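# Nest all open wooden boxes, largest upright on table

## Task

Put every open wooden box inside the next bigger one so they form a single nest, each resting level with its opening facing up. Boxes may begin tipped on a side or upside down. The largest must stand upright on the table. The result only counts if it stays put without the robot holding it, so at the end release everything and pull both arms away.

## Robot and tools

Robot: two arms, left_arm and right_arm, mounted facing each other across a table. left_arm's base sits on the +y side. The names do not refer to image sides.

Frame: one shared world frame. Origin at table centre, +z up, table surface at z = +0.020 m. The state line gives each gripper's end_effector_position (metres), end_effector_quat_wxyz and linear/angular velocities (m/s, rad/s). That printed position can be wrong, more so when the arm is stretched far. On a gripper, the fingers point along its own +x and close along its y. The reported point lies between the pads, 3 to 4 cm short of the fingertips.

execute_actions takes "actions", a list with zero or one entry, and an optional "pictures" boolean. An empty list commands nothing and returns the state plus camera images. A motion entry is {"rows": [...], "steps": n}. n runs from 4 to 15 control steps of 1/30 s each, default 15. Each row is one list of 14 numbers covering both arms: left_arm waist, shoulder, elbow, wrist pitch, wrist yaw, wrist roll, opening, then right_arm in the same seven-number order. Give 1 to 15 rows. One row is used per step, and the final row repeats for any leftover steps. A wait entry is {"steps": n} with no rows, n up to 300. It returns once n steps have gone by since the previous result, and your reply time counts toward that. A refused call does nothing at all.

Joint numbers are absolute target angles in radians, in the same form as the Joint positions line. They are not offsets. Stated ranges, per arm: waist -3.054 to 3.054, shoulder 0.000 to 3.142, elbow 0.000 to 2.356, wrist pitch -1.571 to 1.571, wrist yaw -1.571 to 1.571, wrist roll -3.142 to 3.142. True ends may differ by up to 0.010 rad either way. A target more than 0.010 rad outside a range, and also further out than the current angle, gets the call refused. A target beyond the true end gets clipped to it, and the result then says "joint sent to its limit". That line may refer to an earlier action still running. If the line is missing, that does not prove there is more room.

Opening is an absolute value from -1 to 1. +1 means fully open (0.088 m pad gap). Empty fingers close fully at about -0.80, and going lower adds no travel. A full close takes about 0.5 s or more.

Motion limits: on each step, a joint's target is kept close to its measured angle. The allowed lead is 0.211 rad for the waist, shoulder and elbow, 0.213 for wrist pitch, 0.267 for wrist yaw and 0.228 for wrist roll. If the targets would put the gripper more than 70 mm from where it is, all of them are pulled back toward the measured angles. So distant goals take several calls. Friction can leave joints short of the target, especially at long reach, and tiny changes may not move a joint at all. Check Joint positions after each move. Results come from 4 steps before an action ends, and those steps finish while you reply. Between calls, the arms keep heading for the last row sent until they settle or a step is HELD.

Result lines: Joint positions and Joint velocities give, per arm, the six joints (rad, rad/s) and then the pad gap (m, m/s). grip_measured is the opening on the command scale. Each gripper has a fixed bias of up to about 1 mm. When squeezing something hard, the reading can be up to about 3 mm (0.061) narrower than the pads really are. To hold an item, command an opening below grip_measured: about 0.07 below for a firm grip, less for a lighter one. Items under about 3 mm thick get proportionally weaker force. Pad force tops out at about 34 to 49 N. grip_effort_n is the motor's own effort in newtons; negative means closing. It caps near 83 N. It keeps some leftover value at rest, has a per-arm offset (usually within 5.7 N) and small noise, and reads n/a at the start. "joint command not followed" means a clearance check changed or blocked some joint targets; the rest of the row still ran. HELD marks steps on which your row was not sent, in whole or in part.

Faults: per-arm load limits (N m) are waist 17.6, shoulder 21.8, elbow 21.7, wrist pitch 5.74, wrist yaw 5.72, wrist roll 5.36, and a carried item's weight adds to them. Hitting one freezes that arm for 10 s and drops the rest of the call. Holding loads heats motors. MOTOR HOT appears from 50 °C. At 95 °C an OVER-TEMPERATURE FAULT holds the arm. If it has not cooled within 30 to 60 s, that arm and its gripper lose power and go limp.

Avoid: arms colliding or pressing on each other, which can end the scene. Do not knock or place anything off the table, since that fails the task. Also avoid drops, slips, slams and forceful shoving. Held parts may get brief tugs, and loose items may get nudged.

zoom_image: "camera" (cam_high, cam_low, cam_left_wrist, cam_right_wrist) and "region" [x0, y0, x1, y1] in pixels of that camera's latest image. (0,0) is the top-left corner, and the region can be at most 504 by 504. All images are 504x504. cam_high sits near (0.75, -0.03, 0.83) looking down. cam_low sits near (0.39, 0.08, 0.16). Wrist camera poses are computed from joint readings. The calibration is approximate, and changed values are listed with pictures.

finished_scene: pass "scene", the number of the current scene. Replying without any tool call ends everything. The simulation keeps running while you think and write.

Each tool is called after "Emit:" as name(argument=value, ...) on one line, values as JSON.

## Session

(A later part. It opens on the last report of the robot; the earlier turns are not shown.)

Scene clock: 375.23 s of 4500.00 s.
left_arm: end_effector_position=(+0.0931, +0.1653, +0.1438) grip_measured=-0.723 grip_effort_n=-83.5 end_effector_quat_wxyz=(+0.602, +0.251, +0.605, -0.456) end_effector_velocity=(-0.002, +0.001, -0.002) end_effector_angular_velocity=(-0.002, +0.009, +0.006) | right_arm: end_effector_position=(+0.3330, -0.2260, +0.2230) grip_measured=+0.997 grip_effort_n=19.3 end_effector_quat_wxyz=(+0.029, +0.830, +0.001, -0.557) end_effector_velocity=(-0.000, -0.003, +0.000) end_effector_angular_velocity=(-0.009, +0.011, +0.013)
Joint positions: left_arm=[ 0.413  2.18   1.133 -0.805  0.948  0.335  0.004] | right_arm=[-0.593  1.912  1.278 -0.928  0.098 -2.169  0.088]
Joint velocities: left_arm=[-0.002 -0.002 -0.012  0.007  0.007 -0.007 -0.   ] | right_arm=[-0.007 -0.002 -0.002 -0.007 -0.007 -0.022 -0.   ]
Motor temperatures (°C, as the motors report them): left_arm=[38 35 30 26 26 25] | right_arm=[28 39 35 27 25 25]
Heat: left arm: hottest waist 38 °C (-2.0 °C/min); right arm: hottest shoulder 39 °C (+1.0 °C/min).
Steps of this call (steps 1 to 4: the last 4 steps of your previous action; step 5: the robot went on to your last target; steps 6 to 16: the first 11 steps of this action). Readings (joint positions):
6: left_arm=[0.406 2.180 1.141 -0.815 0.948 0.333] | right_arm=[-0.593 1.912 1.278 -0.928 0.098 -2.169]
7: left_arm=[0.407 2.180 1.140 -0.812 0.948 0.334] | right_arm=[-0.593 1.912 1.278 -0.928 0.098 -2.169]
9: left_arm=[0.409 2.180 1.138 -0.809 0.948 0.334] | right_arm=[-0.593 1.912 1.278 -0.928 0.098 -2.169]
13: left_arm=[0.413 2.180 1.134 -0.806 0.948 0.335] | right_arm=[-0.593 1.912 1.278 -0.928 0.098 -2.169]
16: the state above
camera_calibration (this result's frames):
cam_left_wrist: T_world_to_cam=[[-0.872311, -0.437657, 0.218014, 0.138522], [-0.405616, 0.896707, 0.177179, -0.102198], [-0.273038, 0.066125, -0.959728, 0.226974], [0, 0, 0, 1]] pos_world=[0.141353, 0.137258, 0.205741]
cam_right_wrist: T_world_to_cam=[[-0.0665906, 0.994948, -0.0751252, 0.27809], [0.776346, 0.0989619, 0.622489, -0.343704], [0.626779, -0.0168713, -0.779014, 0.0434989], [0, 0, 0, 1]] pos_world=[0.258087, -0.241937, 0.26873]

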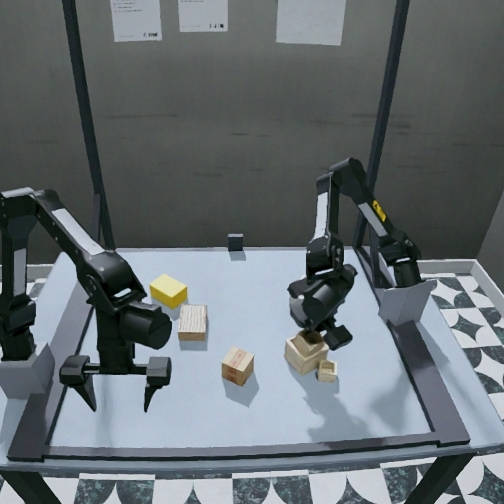

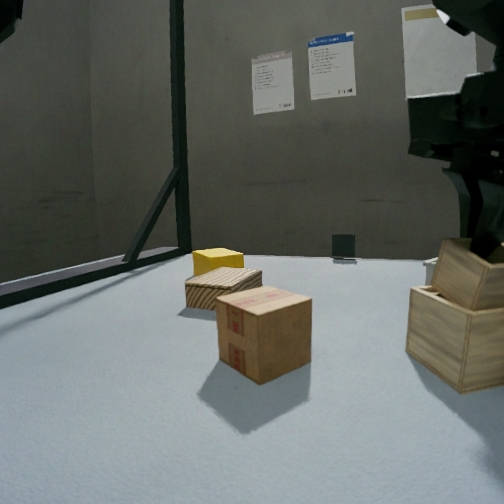

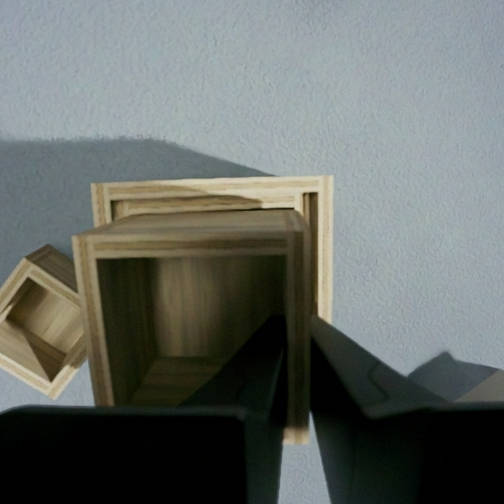

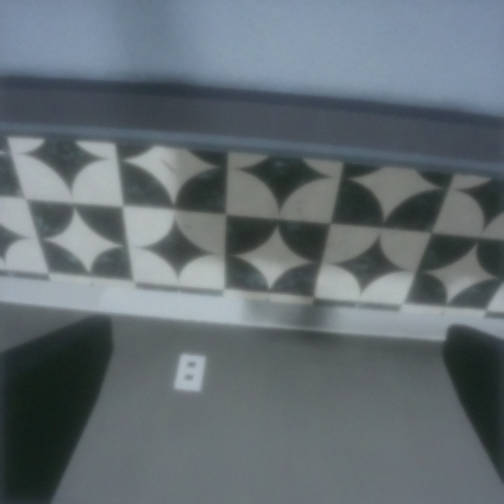

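Emit:
execute_actions(actions=[{"rows":[[0.413,2.18,1.133,-0.805,0.948,0.285,-0.78,-0.593,1.912,1.278,-0.928,0.098,-2.169,1]],"steps":15}], pictures=true)

Emit:
zoom_image(camera="cam_left_wrist", region=[60,150,360,290])

Scene clock: 375.73 s of 4500.00 s.
left_arm: end_effector_position=(+0.0932, +0.1656, +0.1438) grip_measured=-0.723 grip_effort_n=-83.5 end_effector_quat_wxyz=(+0.608, +0.238, +0.615, -0.443) end_effector_velocity=(+0.003, -0.000, +0.000) end_effector_angular_velocity=(+0.004, -0.004, +0.019) | right_arm: end_effector_position=(+0.3330, -0.2260, +0.2230) grip_measured=+0.997 grip_effort_n=19.3 end_effector_quat_wxyz=(+0.029, +0.830, +0.001, -0.557) end_effector_velocity=(-0.002, -0.007, -0.002) end_effector_angular_velocity=(-0.028, +0.008, -0.003)
Joint positions: left_arm=[ 0.413  2.18   1.133 -0.805  0.948  0.292  0.004] | right_arm=[-0.593  1.912  1.278 -0.928  0.098 -2.169  0.088]
Joint velocities: left_arm=[ 0.002  0.002  0.002  0.007 -0.007 -0.022  0.   ] | right_arm=[-0.002 -0.002 -0.007 -0.022  0.007 -0.007 -0.   ]
Motor temperatures (°C, as the motors report them): left_arm=[38 35 30 26 26 25] | right_arm=[28 39 35 27 25 25]
Heat: left arm: hottest waist 38 °C (-2.0 °C/min); right arm: hottest shoulder 39 °C (+1.0 °C/min).
Steps of this call (steps 1 to 4: the last 4 steps of your previous action; steps 5 to 15: the first 11 steps of this action). Readings (joint positions):
5: left_arm=[0.413 2.180 1.133 -0.805 0.948 0.332] | right_arm=[-0.593 1.912 1.278 -0.928 0.098 -2.169]
6: left_arm=[0.413 2.180 1.133 -0.805 0.948 0.322] | right_arm=[-0.593 1.912 1.278 -0.928 0.098 -2.169]
8: left_arm=[0.413 2.180 1.133 -0.805 0.948 0.308] | right_arm=[-0.593 1.912 1.278 -0.928 0.098 -2.169]
12: left_arm=[0.413 2.180 1.133 -0.805 0.948 0.295] | right_arm=[-0.593 1.912 1.278 -0.928 0.098 -2.169]
15: the state above
camera_calibration (this result's frames):
cam_left_wrist: T_world_to_cam=[[-0.850658, -0.475414, 0.224418, 0.141974], [-0.441062, 0.877681, 0.187458, -0.0973866], [-0.286087, 0.0604803, -0.956293, 0.228573], [0, 0, 0, 1]] pos_world=[0.14321, 0.139147, 0.204977]
cam_right_wrist: T_world_to_cam=[[-0.0665906, 0.994948, -0.0751252, 0.27809], [0.776346, 0.0989619, 0.622489, -0.343704], [0.626779, -0.0168713, -0.779014, 0.0434989], [0, 0, 0, 1]] pos_world=[0.258087, -0.241937, 0.26873]

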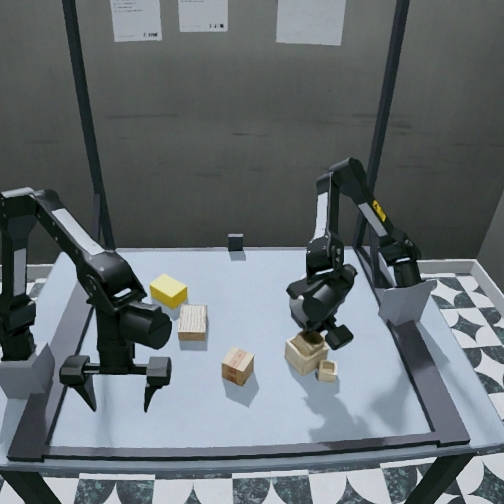

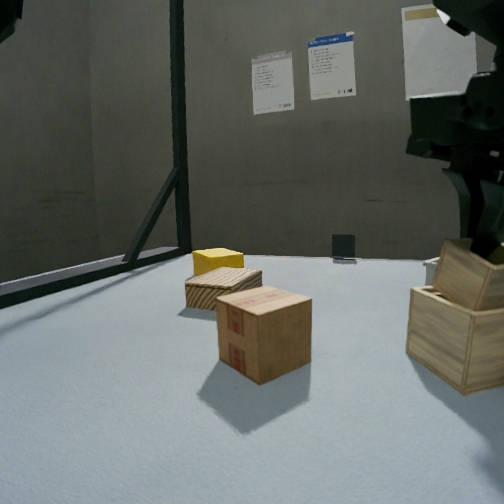

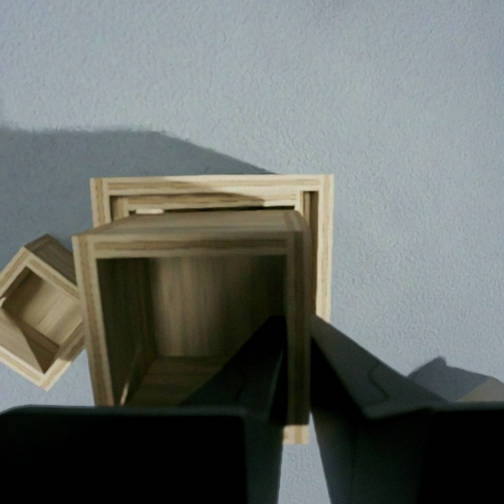

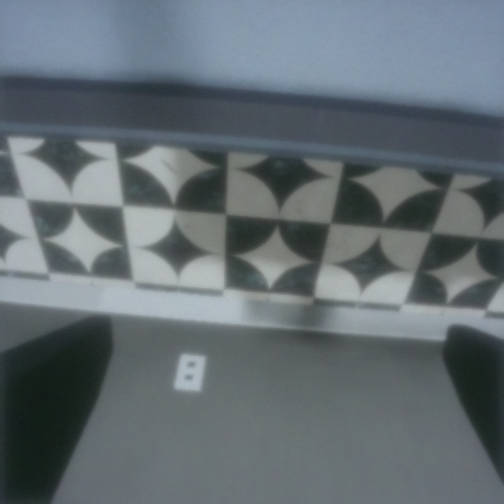

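Region (60, 150, 360, 290) of cam_left_wrist's 504x504 image, scaled by 1.680, with more detail than that image has; it fills the top 235 rows of this view, and the rest is white.

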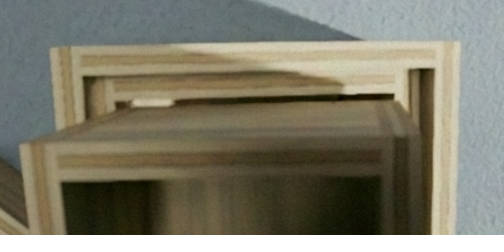

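Aligned. Lower.

Emit:
execute_actions(actions=[{"rows":[[0.392,2.228,1.143,-0.77,0.948,0.27,-0.78,-0.593,1.912,1.278,-0.928,0.098,-2.169,1]],"steps":15}], pictures=true)

Emit:
zoom_image(camera="cam_left_wrist", region=[60,150,360,290])

Scene clock: 376.23 s of 4500.00 s.
left_arm: end_effector_position=(+0.0965, +0.1641, +0.1347) grip_measured=-0.723 grip_effort_n=-83.5 end_effector_quat_wxyz=(+0.605, +0.237, +0.619, -0.440) end_effector_velocity=(-0.001, +0.002, -0.001) end_effector_angular_velocity=(+0.014, +0.005, +0.024) | right_arm: end_effector_position=(+0.3330, -0.2260, +0.2230) grip_measured=+0.997 grip_effort_n=19.3 end_effector_quat_wxyz=(+0.029, +0.830, +0.001, -0.557) end_effector_velocity=(-0.000, -0.004, -0.001) end_effector_angular_velocity=(-0.021, +0.001, +0.014)
Joint positions: left_arm=[ 0.398  2.21   1.138 -0.778  0.951  0.274  0.004] | right_arm=[-0.593  1.912  1.278 -0.928  0.098 -2.169  0.088]
Joint velocities: left_arm=[-0.002 -0.002 -0.002 -0.007 -0.007 -0.022  0.   ] | right_arm=[-0.002 -0.002 -0.007 -0.007  0.007 -0.022 -0.   ]
Motor temperatures (°C, as the motors report them): left_arm=[38 35 30 26 26 25] | right_arm=[28 39 35 27 25 25]
Heat: left arm: hottest waist 38 °C (-2.0 °C/min); right arm: hottest shoulder 39 °C (+1.0 °C/min).
Steps of this call (steps 1 to 4: the last 4 steps of your previous action; steps 5 to 15: the first 11 steps of this action). Readings (joint positions):
5: left_arm=[0.413 2.183 1.133 -0.803 0.948 0.287] | right_arm=[-0.593 1.912 1.278 -0.928 0.098 -2.169]
6: left_arm=[0.410 2.187 1.133 -0.796 0.948 0.284] | right_arm=[-0.593 1.912 1.278 -0.928 0.098 -2.169]
8: left_arm=[0.401 2.198 1.135 -0.784 0.949 0.279] | right_arm=[-0.593 1.912 1.278 -0.928 0.098 -2.169]
12: left_arm=[0.398 2.209 1.138 -0.778 0.951 0.275] | right_arm=[-0.593 1.912 1.278 -0.928 0.098 -2.169]
15: the state above
camera_calibration (this result's frames):
cam_left_wrist: T_world_to_cam=[[-0.847248, -0.480191, 0.227129, 0.146231], [-0.44265, 0.874595, 0.197852, -0.0937292], [-0.293652, 0.0670911, -0.953555, 0.220225], [0, 0, 0, 1]] pos_world=[0.147074, 0.137419, 0.195327]
cam_right_wrist: T_world_to_cam=[[-0.0665906, 0.994948, -0.0751252, 0.27809], [0.776346, 0.0989619, 0.622489, -0.343704], [0.626779, -0.0168713, -0.779014, 0.0434989], [0, 0, 0, 1]] pos_world=[0.258087, -0.241937, 0.26873]

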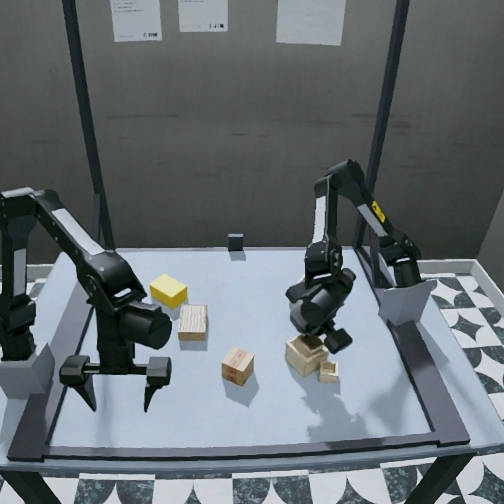

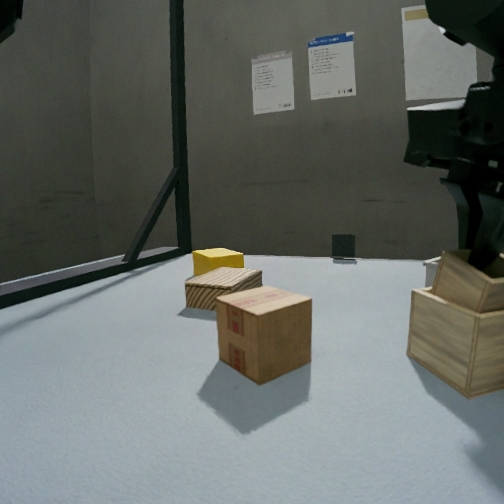

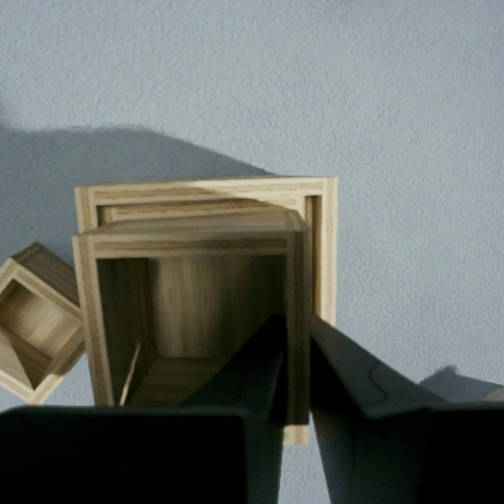

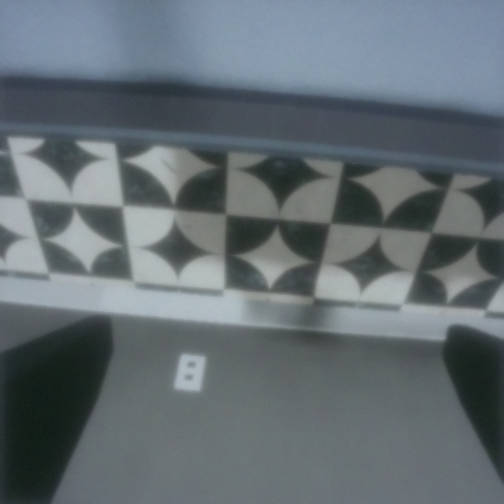

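Region (60, 150, 360, 290) of cam_left_wrist's 504x504 image, scaled by 1.680, with more detail than that image has; it fills the top 235 rows of this view, and the rest is white.

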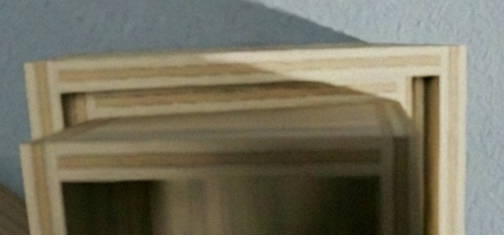

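Emit:
execute_actions(actions=[{"rows":[[0.38,2.228,1.13,-0.755,0.951,0.258,-0.78,-0.593,1.912,1.278,-0.928,0.098,-2.169,1]],"steps":15}], pictures=true)

Scene clock: 376.73 s of 4500.00 s.
left_arm: end_effector_position=(+0.0971, +0.1634, +0.1342) grip_measured=-0.723 grip_effort_n=-83.5 end_effector_quat_wxyz=(+0.607, +0.235, +0.620, -0.439) end_effector_velocity=(-0.001, +0.004, -0.001) end_effector_angular_velocity=(+0.023, -0.008, +0.011) | right_arm: end_effector_position=(+0.3330, -0.2260, +0.2230) grip_measured=+0.997 grip_effort_n=19.8 end_effector_quat_wxyz=(+0.029, +0.830, +0.001, -0.557) end_effector_velocity=(-0.003, -0.001, -0.001) end_effector_angular_velocity=(+0.014, +0.022, -0.021)
Joint positions: left_arm=[ 0.397  2.21   1.136 -0.768  0.952  0.261  0.004] | right_arm=[-0.593  1.912  1.278 -0.928  0.098 -2.169  0.088]
Joint velocities: left_arm=[-0.002 -0.007 -0.007 -0.007 -0.022 -0.007  0.   ] | right_arm=[-0.002 -0.002 -0.002 -0.007 -0.022  0.022  0.   ]
Motor temperatures (°C, as the motors report them): left_arm=[38 35 30 26 26 25] | right_arm=[28 39 35 27 25 25]
Heat: left arm: hottest waist 38 °C (-2.0 °C/min); right arm: hottest shoulder 39 °C (+1.0 °C/min).
Steps of this call (steps 1 to 4: the last 4 steps of your previous action; steps 5 to 15: the first 11 steps of this action). Readings (joint positions):
5: left_arm=[0.398 2.210 1.138 -0.776 0.951 0.272] | right_arm=[-0.593 1.912 1.278 -0.928 0.098 -2.169]
6: left_arm=[0.398 2.210 1.138 -0.775 0.951 0.269] | right_arm=[-0.593 1.912 1.278 -0.928 0.098 -2.169]
8: left_arm=[0.398 2.210 1.138 -0.771 0.952 0.264] | right_arm=[-0.593 1.912 1.278 -0.928 0.098 -2.169]
12: left_arm=[0.397 2.210 1.137 -0.768 0.952 0.262] | right_arm=[-0.593 1.912 1.278 -0.928 0.098 -2.169]
15: the state above
camera_calibration (this result's frames):
cam_left_wrist: T_world_to_cam=[[-0.844228, -0.485263, 0.227595, 0.146986], [-0.448533, 0.872089, 0.195648, -0.0914149], [-0.293424, 0.0630871, -0.953899, 0.220661], [0, 0, 0, 1]] pos_world=[0.147834, 0.137128, 0.19492]
cam_right_wrist: T_world_to_cam=[[-0.0665906, 0.994948, -0.0751252, 0.27809], [0.776346, 0.0989619, 0.622489, -0.343704], [0.626779, -0.0168713, -0.779014, 0.0434989], [0, 0, 0, 1]] pos_world=[0.258087, -0.241937, 0.26873]

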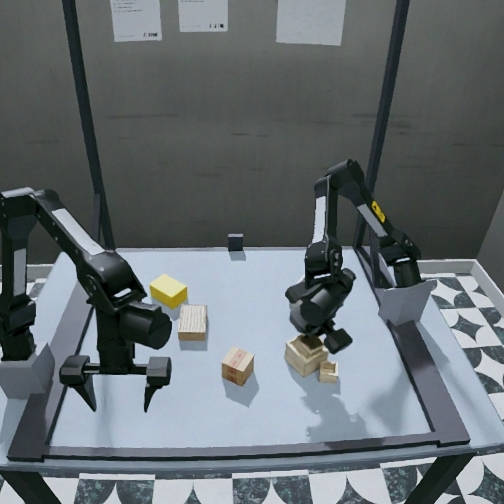

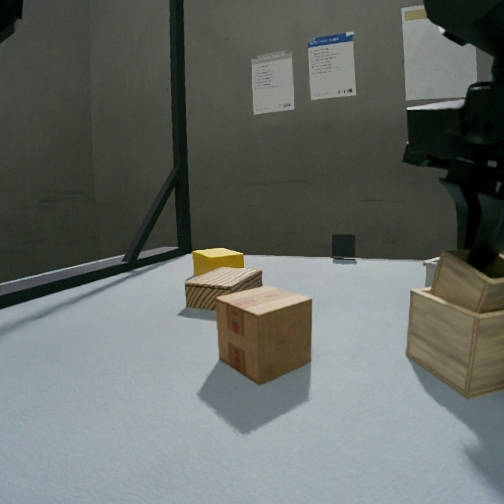

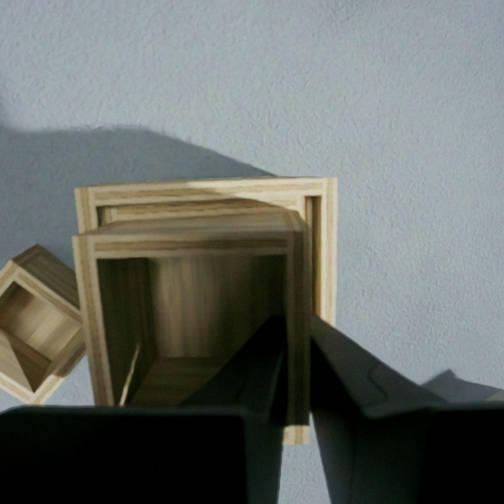

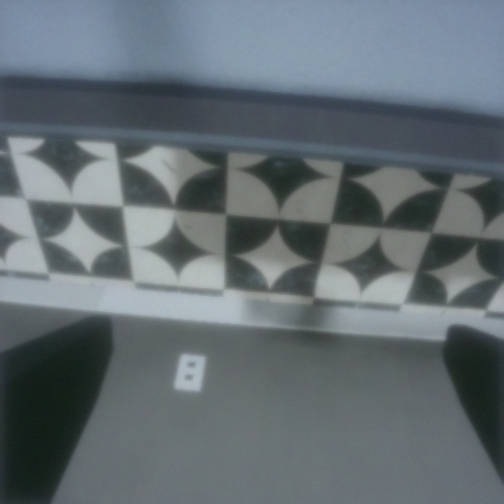

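Emit:
execute_actions(actions=[{"rows":[[0.375,2.235,1.155,-0.765,0.951,0.255,-0.78,-0.593,1.912,1.278,-0.928,0.098,-2.169,1]],"steps":15}], pictures=true)

Scene clock: 377.40 s of 4500.00 s.
left_arm: end_effector_position=(+0.0979, +0.1612, +0.1345) grip_measured=-0.723 grip_effort_n=-83.5 end_effector_quat_wxyz=(+0.607, +0.235, +0.620, -0.439) end_effector_velocity=(-0.002, -0.000, -0.001) end_effector_angular_velocity=(+0.012, +0.000, +0.003) | right_arm: end_effector_position=(+0.3330, -0.2260, +0.2230) grip_measured=+0.997 grip_effort_n=19.8 end_effector_quat_wxyz=(+0.029, +0.830, +0.001, -0.557) end_effector_velocity=(+0.000, -0.003, +0.000) end_effector_angular_velocity=(-0.006, -0.003, -0.012)
Joint positions: left_arm=[ 0.395  2.215  1.147 -0.771  0.952  0.257  0.004] | right_arm=[-0.593  1.912  1.278 -0.928  0.098 -2.169  0.088]
Joint velocities: left_arm=[-0.007 -0.002  0.002 -0.007 -0.007 -0.007 -0.   ] | right_arm=[-0.002 -0.002 -0.002 -0.007  0.007  0.007 -0.   ]
Motor temperatures (°C, as the motors report them): left_arm=[38 35 30 26 26 25] | right_arm=[28 39 35 27 25 25]
Heat: left arm: hottest waist 38 °C (-2.0 °C/min); right arm: hottest shoulder 39 °C (+1.0 °C/min).
Steps of this call (steps 1 to 4: the last 4 steps of your previous action; steps 5 to 9: the robot went on to your last target; steps 10 to 20: the first 11 steps of this action). Readings (joint positions):
10: left_arm=[0.397 2.210 1.136 -0.767 0.952 0.260] | right_arm=[-0.593 1.912 1.278 -0.928 0.098 -2.169]
11: left_arm=[0.397 2.210 1.137 -0.768 0.952 0.260] | right_arm=[-0.593 1.912 1.278 -0.928 0.098 -2.169]
13: left_arm=[0.397 2.212 1.140 -0.769 0.952 0.258] | right_arm=[-0.593 1.912 1.278 -0.928 0.098 -2.169]
17: left_arm=[0.395 2.214 1.146 -0.770 0.952 0.257] | right_arm=[-0.593 1.912 1.278 -0.928 0.098 -2.169]
20: the state above
camera_calibration (this result's frames):
cam_left_wrist: T_world_to_cam=[[-0.843897, -0.485836, 0.227599, 0.146562], [-0.448922, 0.871742, 0.196305, -0.0892407], [-0.29378, 0.0634865, -0.953763, 0.221263], [0, 0, 0, 1]] pos_world=[0.148624, 0.134953, 0.195194]
cam_right_wrist: T_world_to_cam=[[-0.0665906, 0.994948, -0.0751252, 0.27809], [0.776346, 0.0989619, 0.622489, -0.343704], [0.626779, -0.0168713, -0.779014, 0.0434989], [0, 0, 0, 1]] pos_world=[0.258087, -0.241937, 0.26873]

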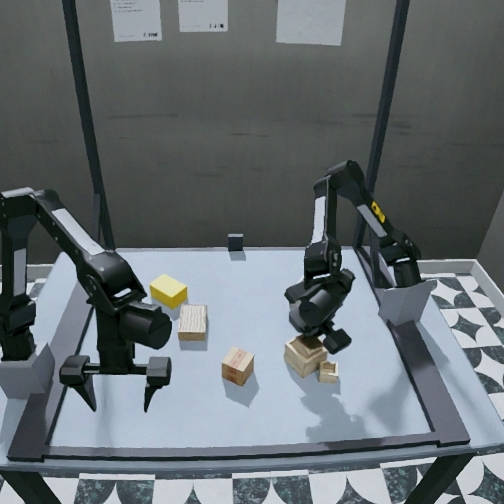

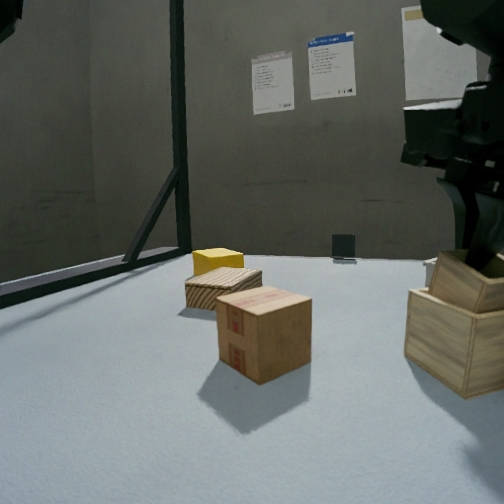

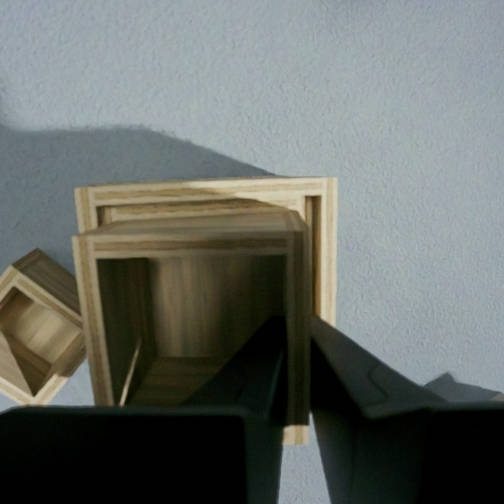

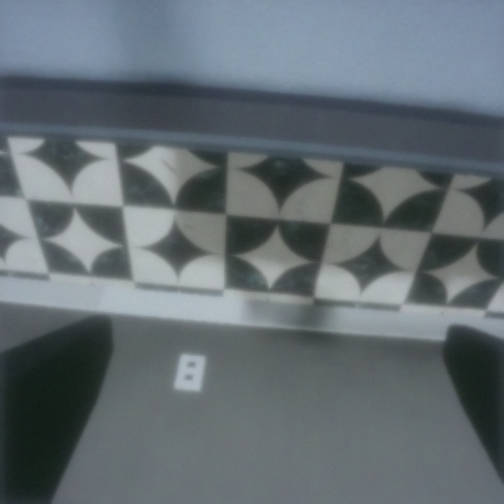

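Emit:
execute_actions(actions=[{"rows":[[0.41,2.18,1.14,-0.80,0.915,0.27,-0.78,-0.593,1.912,1.278,-0.928,0.098,-2.169,1]],"steps":15}])

Emit:
execute_actions(actions=[{"steps":8}], pictures=true)

Emit:
zoom_image(camera="cam_left_wrist", region=[60,150,360,290])

Scene clock: 378.10 s of 4500.00 s.
left_arm: end_effector_position=(+0.0973, +0.1648, +0.1392) grip_measured=-0.723 grip_effort_n=-83.5 end_effector_quat_wxyz=(+0.611, +0.244, +0.618, -0.429) end_effector_velocity=(-0.000, +0.004, +0.008) end_effector_angular_velocity=(+0.006, -0.019, +0.008) | right_arm: end_effector_position=(+0.3330, -0.2260, +0.2230) grip_measured=+0.997 grip_effort_n=19.3 end_effector_quat_wxyz=(+0.029, +0.830, +0.001, -0.557) end_effector_velocity=(-0.001, -0.006, -0.002) end_effector_angular_velocity=(-0.024, +0.021, +0.008)
Joint positions: left_arm=[ 0.402  2.196  1.146 -0.796  0.923  0.266  0.004] | right_arm=[-0.593  1.912  1.278 -0.928  0.098 -2.169  0.088]
Joint velocities: left_arm=[ 0.017 -0.027 -0.007 -0.022 -0.022  0.007 -0.   ] | right_arm=[-0.007  0.002 -0.002 -0.022 -0.007 -0.022 -0.   ]
Motor temperatures (°C, as the motors report them): left_arm=[38 35 31 26 26 25] | right_arm=[28 39 35 27 25 25]
Heat: left arm: hottest waist 38 °C (-2.0 °C/min); right arm: hottest shoulder 39 °C (+1.0 °C/min).
Steps of this call (steps 1 to 4: the last 4 steps of your previous action; steps 5 to 10: the robot went on to your last target; steps 11 to 21: the first 11 steps of this action). Readings (joint positions):
11: left_arm=[0.395 2.214 1.147 -0.773 0.952 0.257] | right_arm=[-0.593 1.912 1.278 -0.928 0.098 -2.169]
12: left_arm=[0.396 2.212 1.147 -0.775 0.950 0.258] | right_arm=[-0.593 1.912 1.278 -0.928 0.098 -2.169]
14: left_arm=[0.396 2.207 1.147 -0.785 0.936 0.261] | right_arm=[-0.593 1.912 1.278 -0.928 0.098 -2.169]
18: left_arm=[0.399 2.199 1.147 -0.794 0.925 0.265] | right_arm=[-0.593 1.912 1.278 -0.928 0.098 -2.169]
21: the state above

Scene clock: 378.37 s of 4500.00 s.
left_arm: end_effector_position=(+0.0972, +0.1650, +0.1398) grip_measured=-0.723 grip_effort_n=-83.5 end_effector_quat_wxyz=(+0.611, +0.245, +0.618, -0.429) end_effector_velocity=(+0.001, +0.004, -0.000) end_effector_angular_velocity=(+0.019, -0.009, +0.015) | right_arm: end_effector_position=(+0.3330, -0.2260, +0.2230) grip_measured=+0.997 grip_effort_n=19.3 end_effector_quat_wxyz=(+0.029, +0.830, +0.001, -0.557) end_effector_velocity=(-0.001, +0.002, -0.002) end_effector_angular_velocity=(+0.011, +0.018, +0.009)
Joint positions: left_arm=[ 0.403  2.193  1.146 -0.798  0.922  0.267  0.004] | right_arm=[-0.593  1.912  1.278 -0.928  0.098 -2.169  0.088]
Joint velocities: left_arm=[ 0.002 -0.002 -0.002 -0.007 -0.022 -0.007 -0.   ] | right_arm=[-0.002  0.002 -0.002  0.007 -0.022 -0.007 -0.   ]
Motor temperatures (°C, as the motors report them): left_arm=[38 35 30 26 26 25] | right_arm=[28 39 35 27 25 25]
Heat: left arm: hottest waist 38 °C (-2.0 °C/min); right arm: hottest shoulder 39 °C (+1.0 °C/min).
Kept back: nothing.
Steps of this call (steps 1 to 4: the last 4 steps of your previous action; steps 5 to 8: the robot went on to your last target). Readings (joint positions):
1: left_arm=[0.403 2.195 1.146 -0.797 0.923 0.266] | right_arm=[-0.593 1.912 1.278 -0.928 0.098 -2.169]
2: left_arm=[0.403 2.194 1.146 -0.797 0.922 0.266] | right_arm=[-0.593 1.912 1.278 -0.928 0.098 -2.169]
4: left_arm=[0.403 2.194 1.146 -0.797 0.922 0.267] | right_arm=[-0.593 1.912 1.278 -0.928 0.098 -2.169]
8: the state above
camera_calibration (this result's frames):
cam_left_wrist: T_world_to_cam=[[-0.847205, -0.492067, 0.200284, 0.151822], [-0.45515, 0.866712, 0.204081, -0.0935296], [-0.27401, 0.081739, -0.958247, 0.22154], [0, 0, 0, 1]] pos_world=[0.146758, 0.137661, 0.20097]
cam_right_wrist: T_world_to_cam=[[-0.0665906, 0.994948, -0.0751252, 0.27809], [0.776346, 0.0989619, 0.622489, -0.343704], [0.626779, -0.0168713, -0.779014, 0.0434989], [0, 0, 0, 1]] pos_world=[0.258087, -0.241937, 0.26873]

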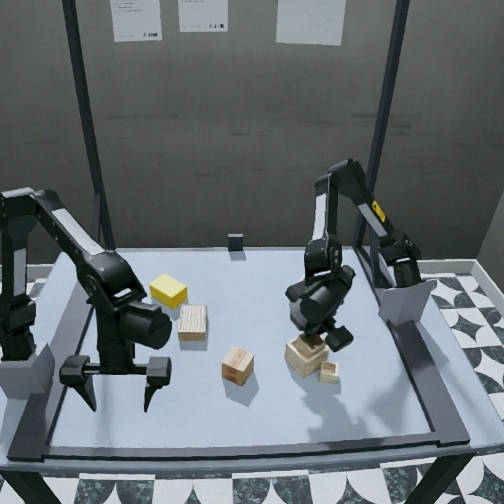

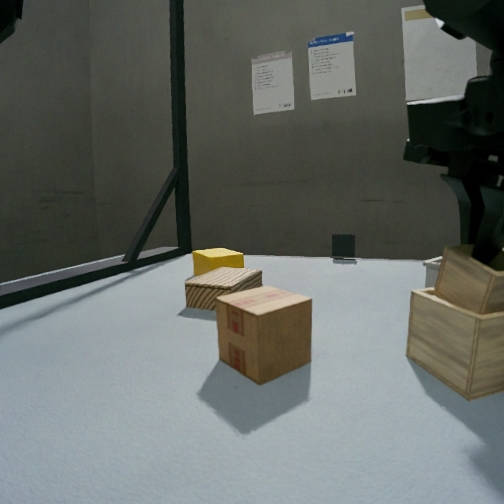

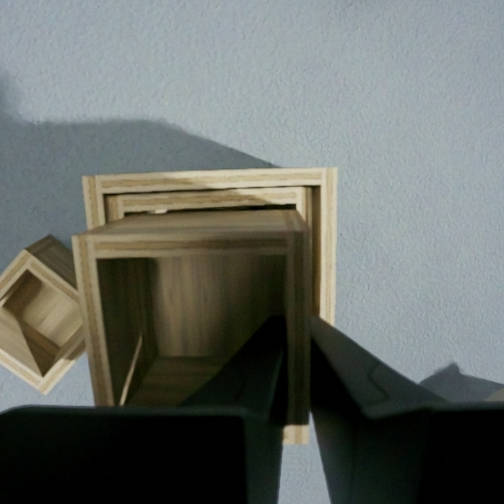

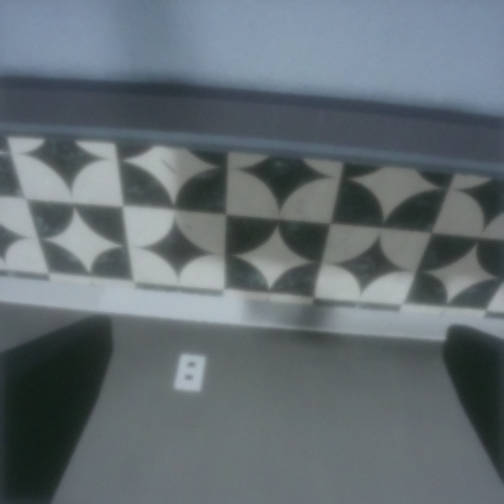

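Region (60, 150, 360, 290) of cam_left_wrist's 504x504 image, scaled by 1.680, with more detail than that image has; it fills the top 235 rows of this view, and the rest is white.

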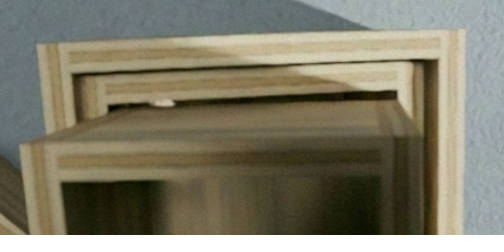

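Emit:
execute_actions(actions=[{"rows":[[0.39,2.225,1.15,-0.772,0.922,0.24,-0.78,-0.593,1.912,1.278,-0.928,0.098,-2.169,1]],"steps":15}], pictures=true)

Scene clock: 378.83 s of 4500.00 s.
left_arm: end_effector_position=(+0.0983, +0.1640, +0.1343) grip_measured=-0.723 grip_effort_n=-83.5 end_effector_quat_wxyz=(+0.611, +0.242, +0.622, -0.425) end_effector_velocity=(+0.000, +0.003, -0.001) end_effector_angular_velocity=(+0.026, -0.002, +0.039) | right_arm: end_effector_position=(+0.3330, -0.2260, +0.2230) grip_measured=+0.997 grip_effort_n=19.3 end_effector_quat_wxyz=(+0.029, +0.830, +0.001, -0.557) end_effector_velocity=(-0.003, -0.002, -0.004) end_effector_angular_velocity=(-0.019, +0.016, +0.020)
Joint positions: left_arm=[ 0.392  2.207  1.146 -0.779  0.923  0.245  0.004] | right_arm=[-0.593  1.912  1.278 -0.928  0.098 -2.169  0.088]
Joint velocities: left_arm=[-0.002 -0.002 -0.002 -0.007 -0.022 -0.037 -0.   ] | right_arm=[ 0.002  0.002 -0.007 -0.007 -0.007 -0.022 -0.   ]
Motor temperatures (°C, as the motors report them): left_arm=[38 35 30 26 26 25] | right_arm=[28 39 35 27 25 25]
Heat: left arm: hottest waist 38 °C (-2.0 °C/min); right arm: hottest shoulder 39 °C (+1.0 °C/min).
Steps of this call (steps 1 to 3: the robot went on to your last target; steps 4 to 14: the first 11 steps of this action). Readings (joint positions):
4: left_arm=[0.403 2.193 1.146 -0.797 0.922 0.266] | right_arm=[-0.593 1.912 1.278 -0.928 0.098 -2.169]
5: left_arm=[0.402 2.194 1.146 -0.794 0.922 0.262] | right_arm=[-0.593 1.912 1.278 -0.928 0.098 -2.169]
7: left_arm=[0.397 2.199 1.146 -0.784 0.922 0.255] | right_arm=[-0.593 1.912 1.278 -0.928 0.098 -2.169]
11: left_arm=[0.392 2.207 1.146 -0.779 0.923 0.247] | right_arm=[-0.593 1.912 1.278 -0.928 0.098 -2.169]
14: the state above
camera_calibration (this result's frames):
cam_left_wrist: T_world_to_cam=[[-0.841359, -0.501418, 0.20173, 0.15417], [-0.462468, 0.86106, 0.211419, -0.0903834], [-0.279711, 0.0845857, -0.956351, 0.216507], [0, 0, 0, 1]] pos_world=[0.148472, 0.136816, 0.195064]
cam_right_wrist: T_world_to_cam=[[-0.0665906, 0.994948, -0.0751252, 0.27809], [0.776346, 0.0989619, 0.622489, -0.343704], [0.626779, -0.0168713, -0.779014, 0.0434989], [0, 0, 0, 1]] pos_world=[0.258087, -0.241937, 0.26873]

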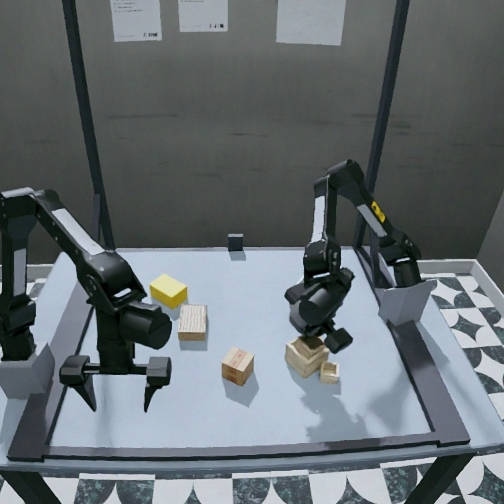

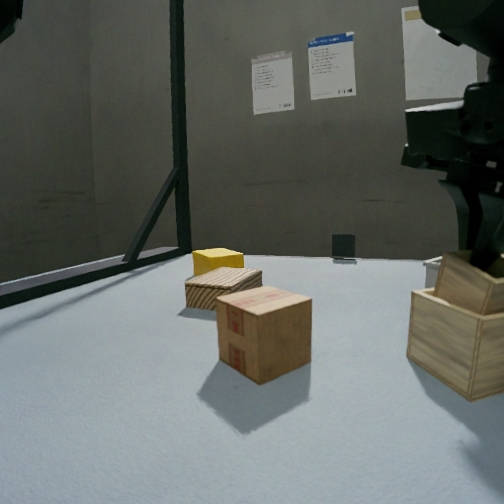

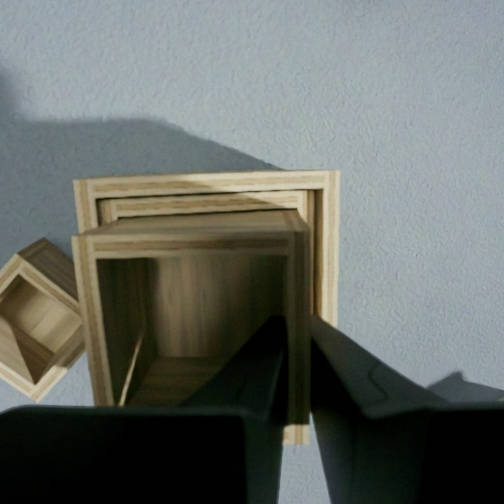

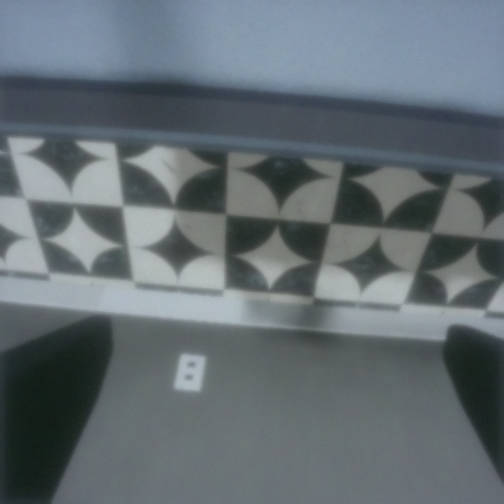

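Emit:
zoom_image(camera="cam_high", region=[270,310,360,400])

Region (270, 310, 360, 400) of cam_high's 504x504 image, scaled by 5.600, with more detail than that image has.

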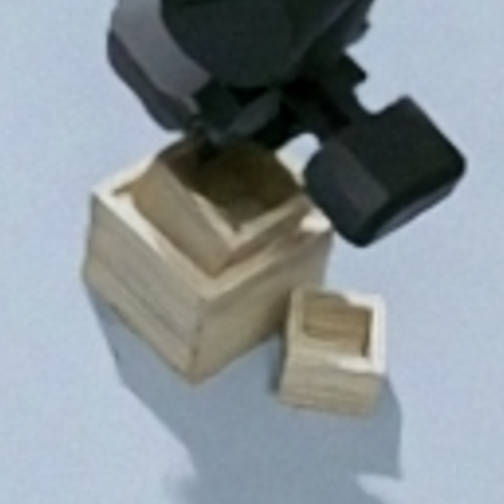

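Emit:
execute_actions(actions=[{"rows":[[0.405,2.185,1.146,-0.80,0.922,0.255,-0.78,-0.593,1.912,1.278,-0.928,0.098,-2.169,1]],"steps":15}])

Emit:
execute_actions(actions=[{"rows":[[0.396,2.205,1.168,-0.80,0.922,0.25,-0.78,-0.593,1.912,1.278,-0.928,0.098,-2.169,1]],"steps":15}], pictures=true)

Emit:
zoom_image(camera="cam_left_wrist", region=[60,150,360,290])

Scene clock: 380.43 s of 4500.00 s.
left_arm: end_effector_position=(+0.0969, +0.1655, +0.1369) grip_measured=-0.723 grip_effort_n=-83.5 end_effector_quat_wxyz=(+0.611, +0.239, +0.625, -0.423) end_effector_velocity=(-0.003, -0.002, +0.006) end_effector_angular_velocity=(-0.004, -0.014, -0.001) | right_arm: end_effector_position=(+0.3330, -0.2260, +0.2230) grip_measured=+0.997 grip_effort_n=19.3 end_effector_quat_wxyz=(+0.029, +0.830, +0.001, -0.557) end_effector_velocity=(-0.002, +0.002, -0.001) end_effector_angular_velocity=(+0.015, +0.015, +0.010)
Joint positions: left_arm=[ 0.398  2.201  1.146 -0.797  0.924  0.251  0.004] | right_arm=[-0.593  1.912  1.278 -0.928  0.098 -2.169  0.088]
Joint velocities: left_arm=[ 0.002 -0.027 -0.002 -0.007 -0.007 -0.007 -0.   ] | right_arm=[-0.002 -0.002 -0.002  0.007 -0.022 -0.007 -0.   ]
Motor temperatures (°C, as the motors report them): left_arm=[38 35 31 26 26 25] | right_arm=[28 39 35 27 25 25]
Heat: left arm: hottest waist 38 °C (-2.0 °C/min); right arm: hottest shoulder 39 °C (+1.0 °C/min).
Steps of this call (steps 1 to 4: the last 4 steps of your previous action; steps 5 to 15: the robot went on to your last target; steps 16 to 37: nothing new was sent; steps 38 to 48: the first 11 steps of this action). Readings (joint positions):
38: left_arm=[0.393 2.207 1.146 -0.778 0.924 0.243] | right_arm=[-0.593 1.912 1.278 -0.928 0.098 -2.169]
39: left_arm=[0.394 2.207 1.146 -0.779 0.924 0.243] | right_arm=[-0.593 1.912 1.278 -0.928 0.098 -2.169]
41: left_arm=[0.396 2.206 1.146 -0.786 0.924 0.247] | right_arm=[-0.593 1.912 1.278 -0.928 0.098 -2.169]
45: left_arm=[0.398 2.204 1.146 -0.794 0.924 0.250] | right_arm=[-0.593 1.912 1.278 -0.928 0.098 -2.169]
48: the state above

Scene clock: 380.93 s of 4500.00 s.
left_arm: end_effector_position=(+0.0972, +0.1619, +0.1391) grip_measured=-0.723 grip_effort_n=-83.5 end_effector_quat_wxyz=(+0.611, +0.242, +0.621, -0.427) end_effector_velocity=(-0.001, +0.001, -0.000) end_effector_angular_velocity=(+0.021, -0.013, +0.001) | right_arm: end_effector_position=(+0.3330, -0.2260, +0.2230) grip_measured=+0.997 grip_effort_n=19.3 end_effector_quat_wxyz=(+0.029, +0.830, +0.001, -0.557) end_effector_velocity=(+0.002, -0.004, +0.001) end_effector_angular_velocity=(-0.010, -0.002, -0.003)
Joint positions: left_arm=[ 0.396  2.199  1.157 -0.8    0.924  0.251  0.004] | right_arm=[-0.593  1.912  1.278 -0.928  0.098 -2.169  0.088]
Joint velocities: left_arm=[-0.007 -0.007  0.002 -0.007 -0.022 -0.007 -0.   ] | right_arm=[-0.007 -0.002 -0.002 -0.007  0.007 -0.007 -0.   ]
Motor temperatures (°C, as the motors report them): left_arm=[38 35 31 26 26 25] | right_arm=[28 39 35 27 25 25]
Heat: left arm: hottest waist 38 °C (-2.0 °C/min); right arm: hottest shoulder 39 °C (+1.0 °C/min).
Steps of this call (steps 1 to 4: the last 4 steps of your previous action; steps 5 to 15: the first 11 steps of this action). Readings (joint positions):
5: left_arm=[0.399 2.199 1.146 -0.798 0.924 0.251] | right_arm=[-0.593 1.912 1.278 -0.928 0.098 -2.169]
6: left_arm=[0.399 2.199 1.147 -0.799 0.924 0.251] | right_arm=[-0.593 1.912 1.278 -0.928 0.098 -2.169]
8: left_arm=[0.398 2.199 1.152 -0.799 0.924 0.251] | right_arm=[-0.593 1.912 1.278 -0.928 0.098 -2.169]
12: left_arm=[0.397 2.199 1.157 -0.799 0.924 0.251] | right_arm=[-0.593 1.912 1.278 -0.928 0.098 -2.169]
15: the state above
camera_calibration (this result's frames):
cam_left_wrist: T_world_to_cam=[[-0.842967, -0.498435, 0.202407, 0.150716], [-0.460323, 0.863017, 0.208099, -0.0901237], [-0.278405, 0.082248, -0.956936, 0.221337], [0, 0, 0, 1]] pos_world=[0.147184, 0.134696, 0.200054]
cam_right_wrist: T_world_to_cam=[[-0.0665906, 0.994948, -0.0751252, 0.27809], [0.776346, 0.0989619, 0.622489, -0.343704], [0.626779, -0.0168713, -0.779014, 0.0434989], [0, 0, 0, 1]] pos_world=[0.258087, -0.241937, 0.26873]

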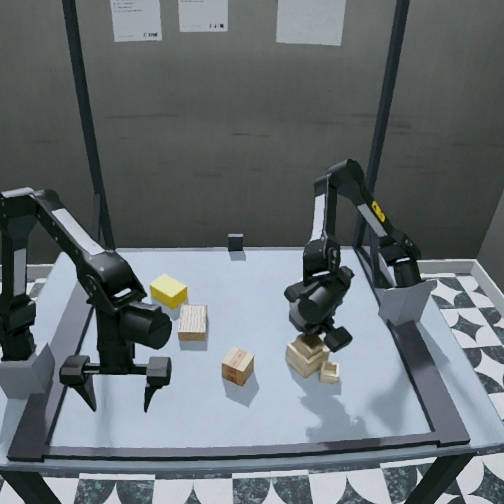

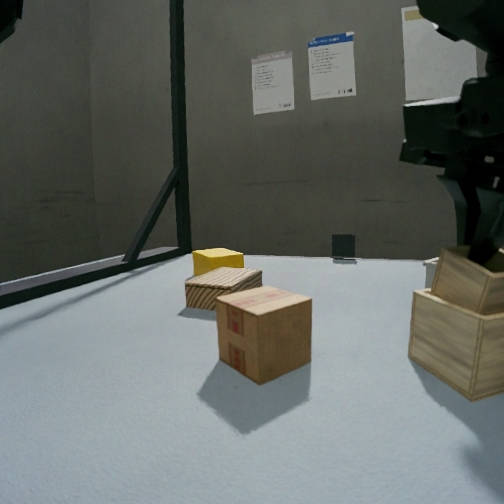

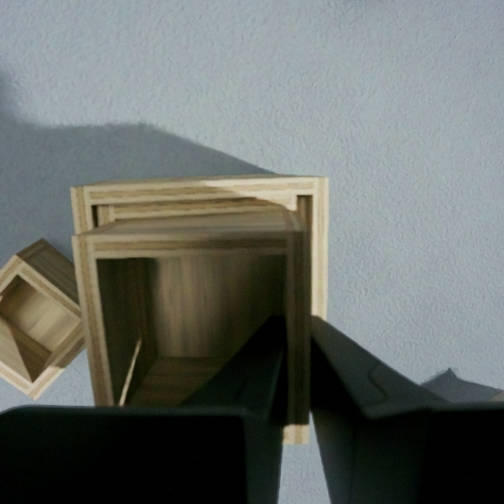

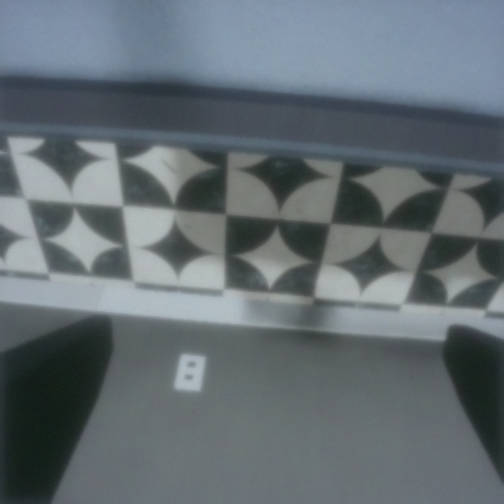

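Region (60, 150, 360, 290) of cam_left_wrist's 504x504 image, scaled by 1.680, with more detail than that image has; it fills the top 235 rows of this view, and the rest is white.

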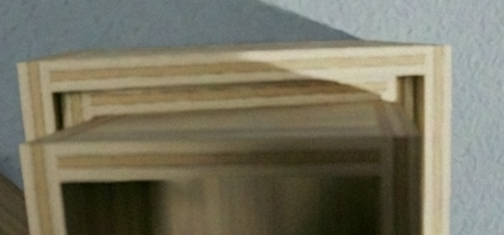

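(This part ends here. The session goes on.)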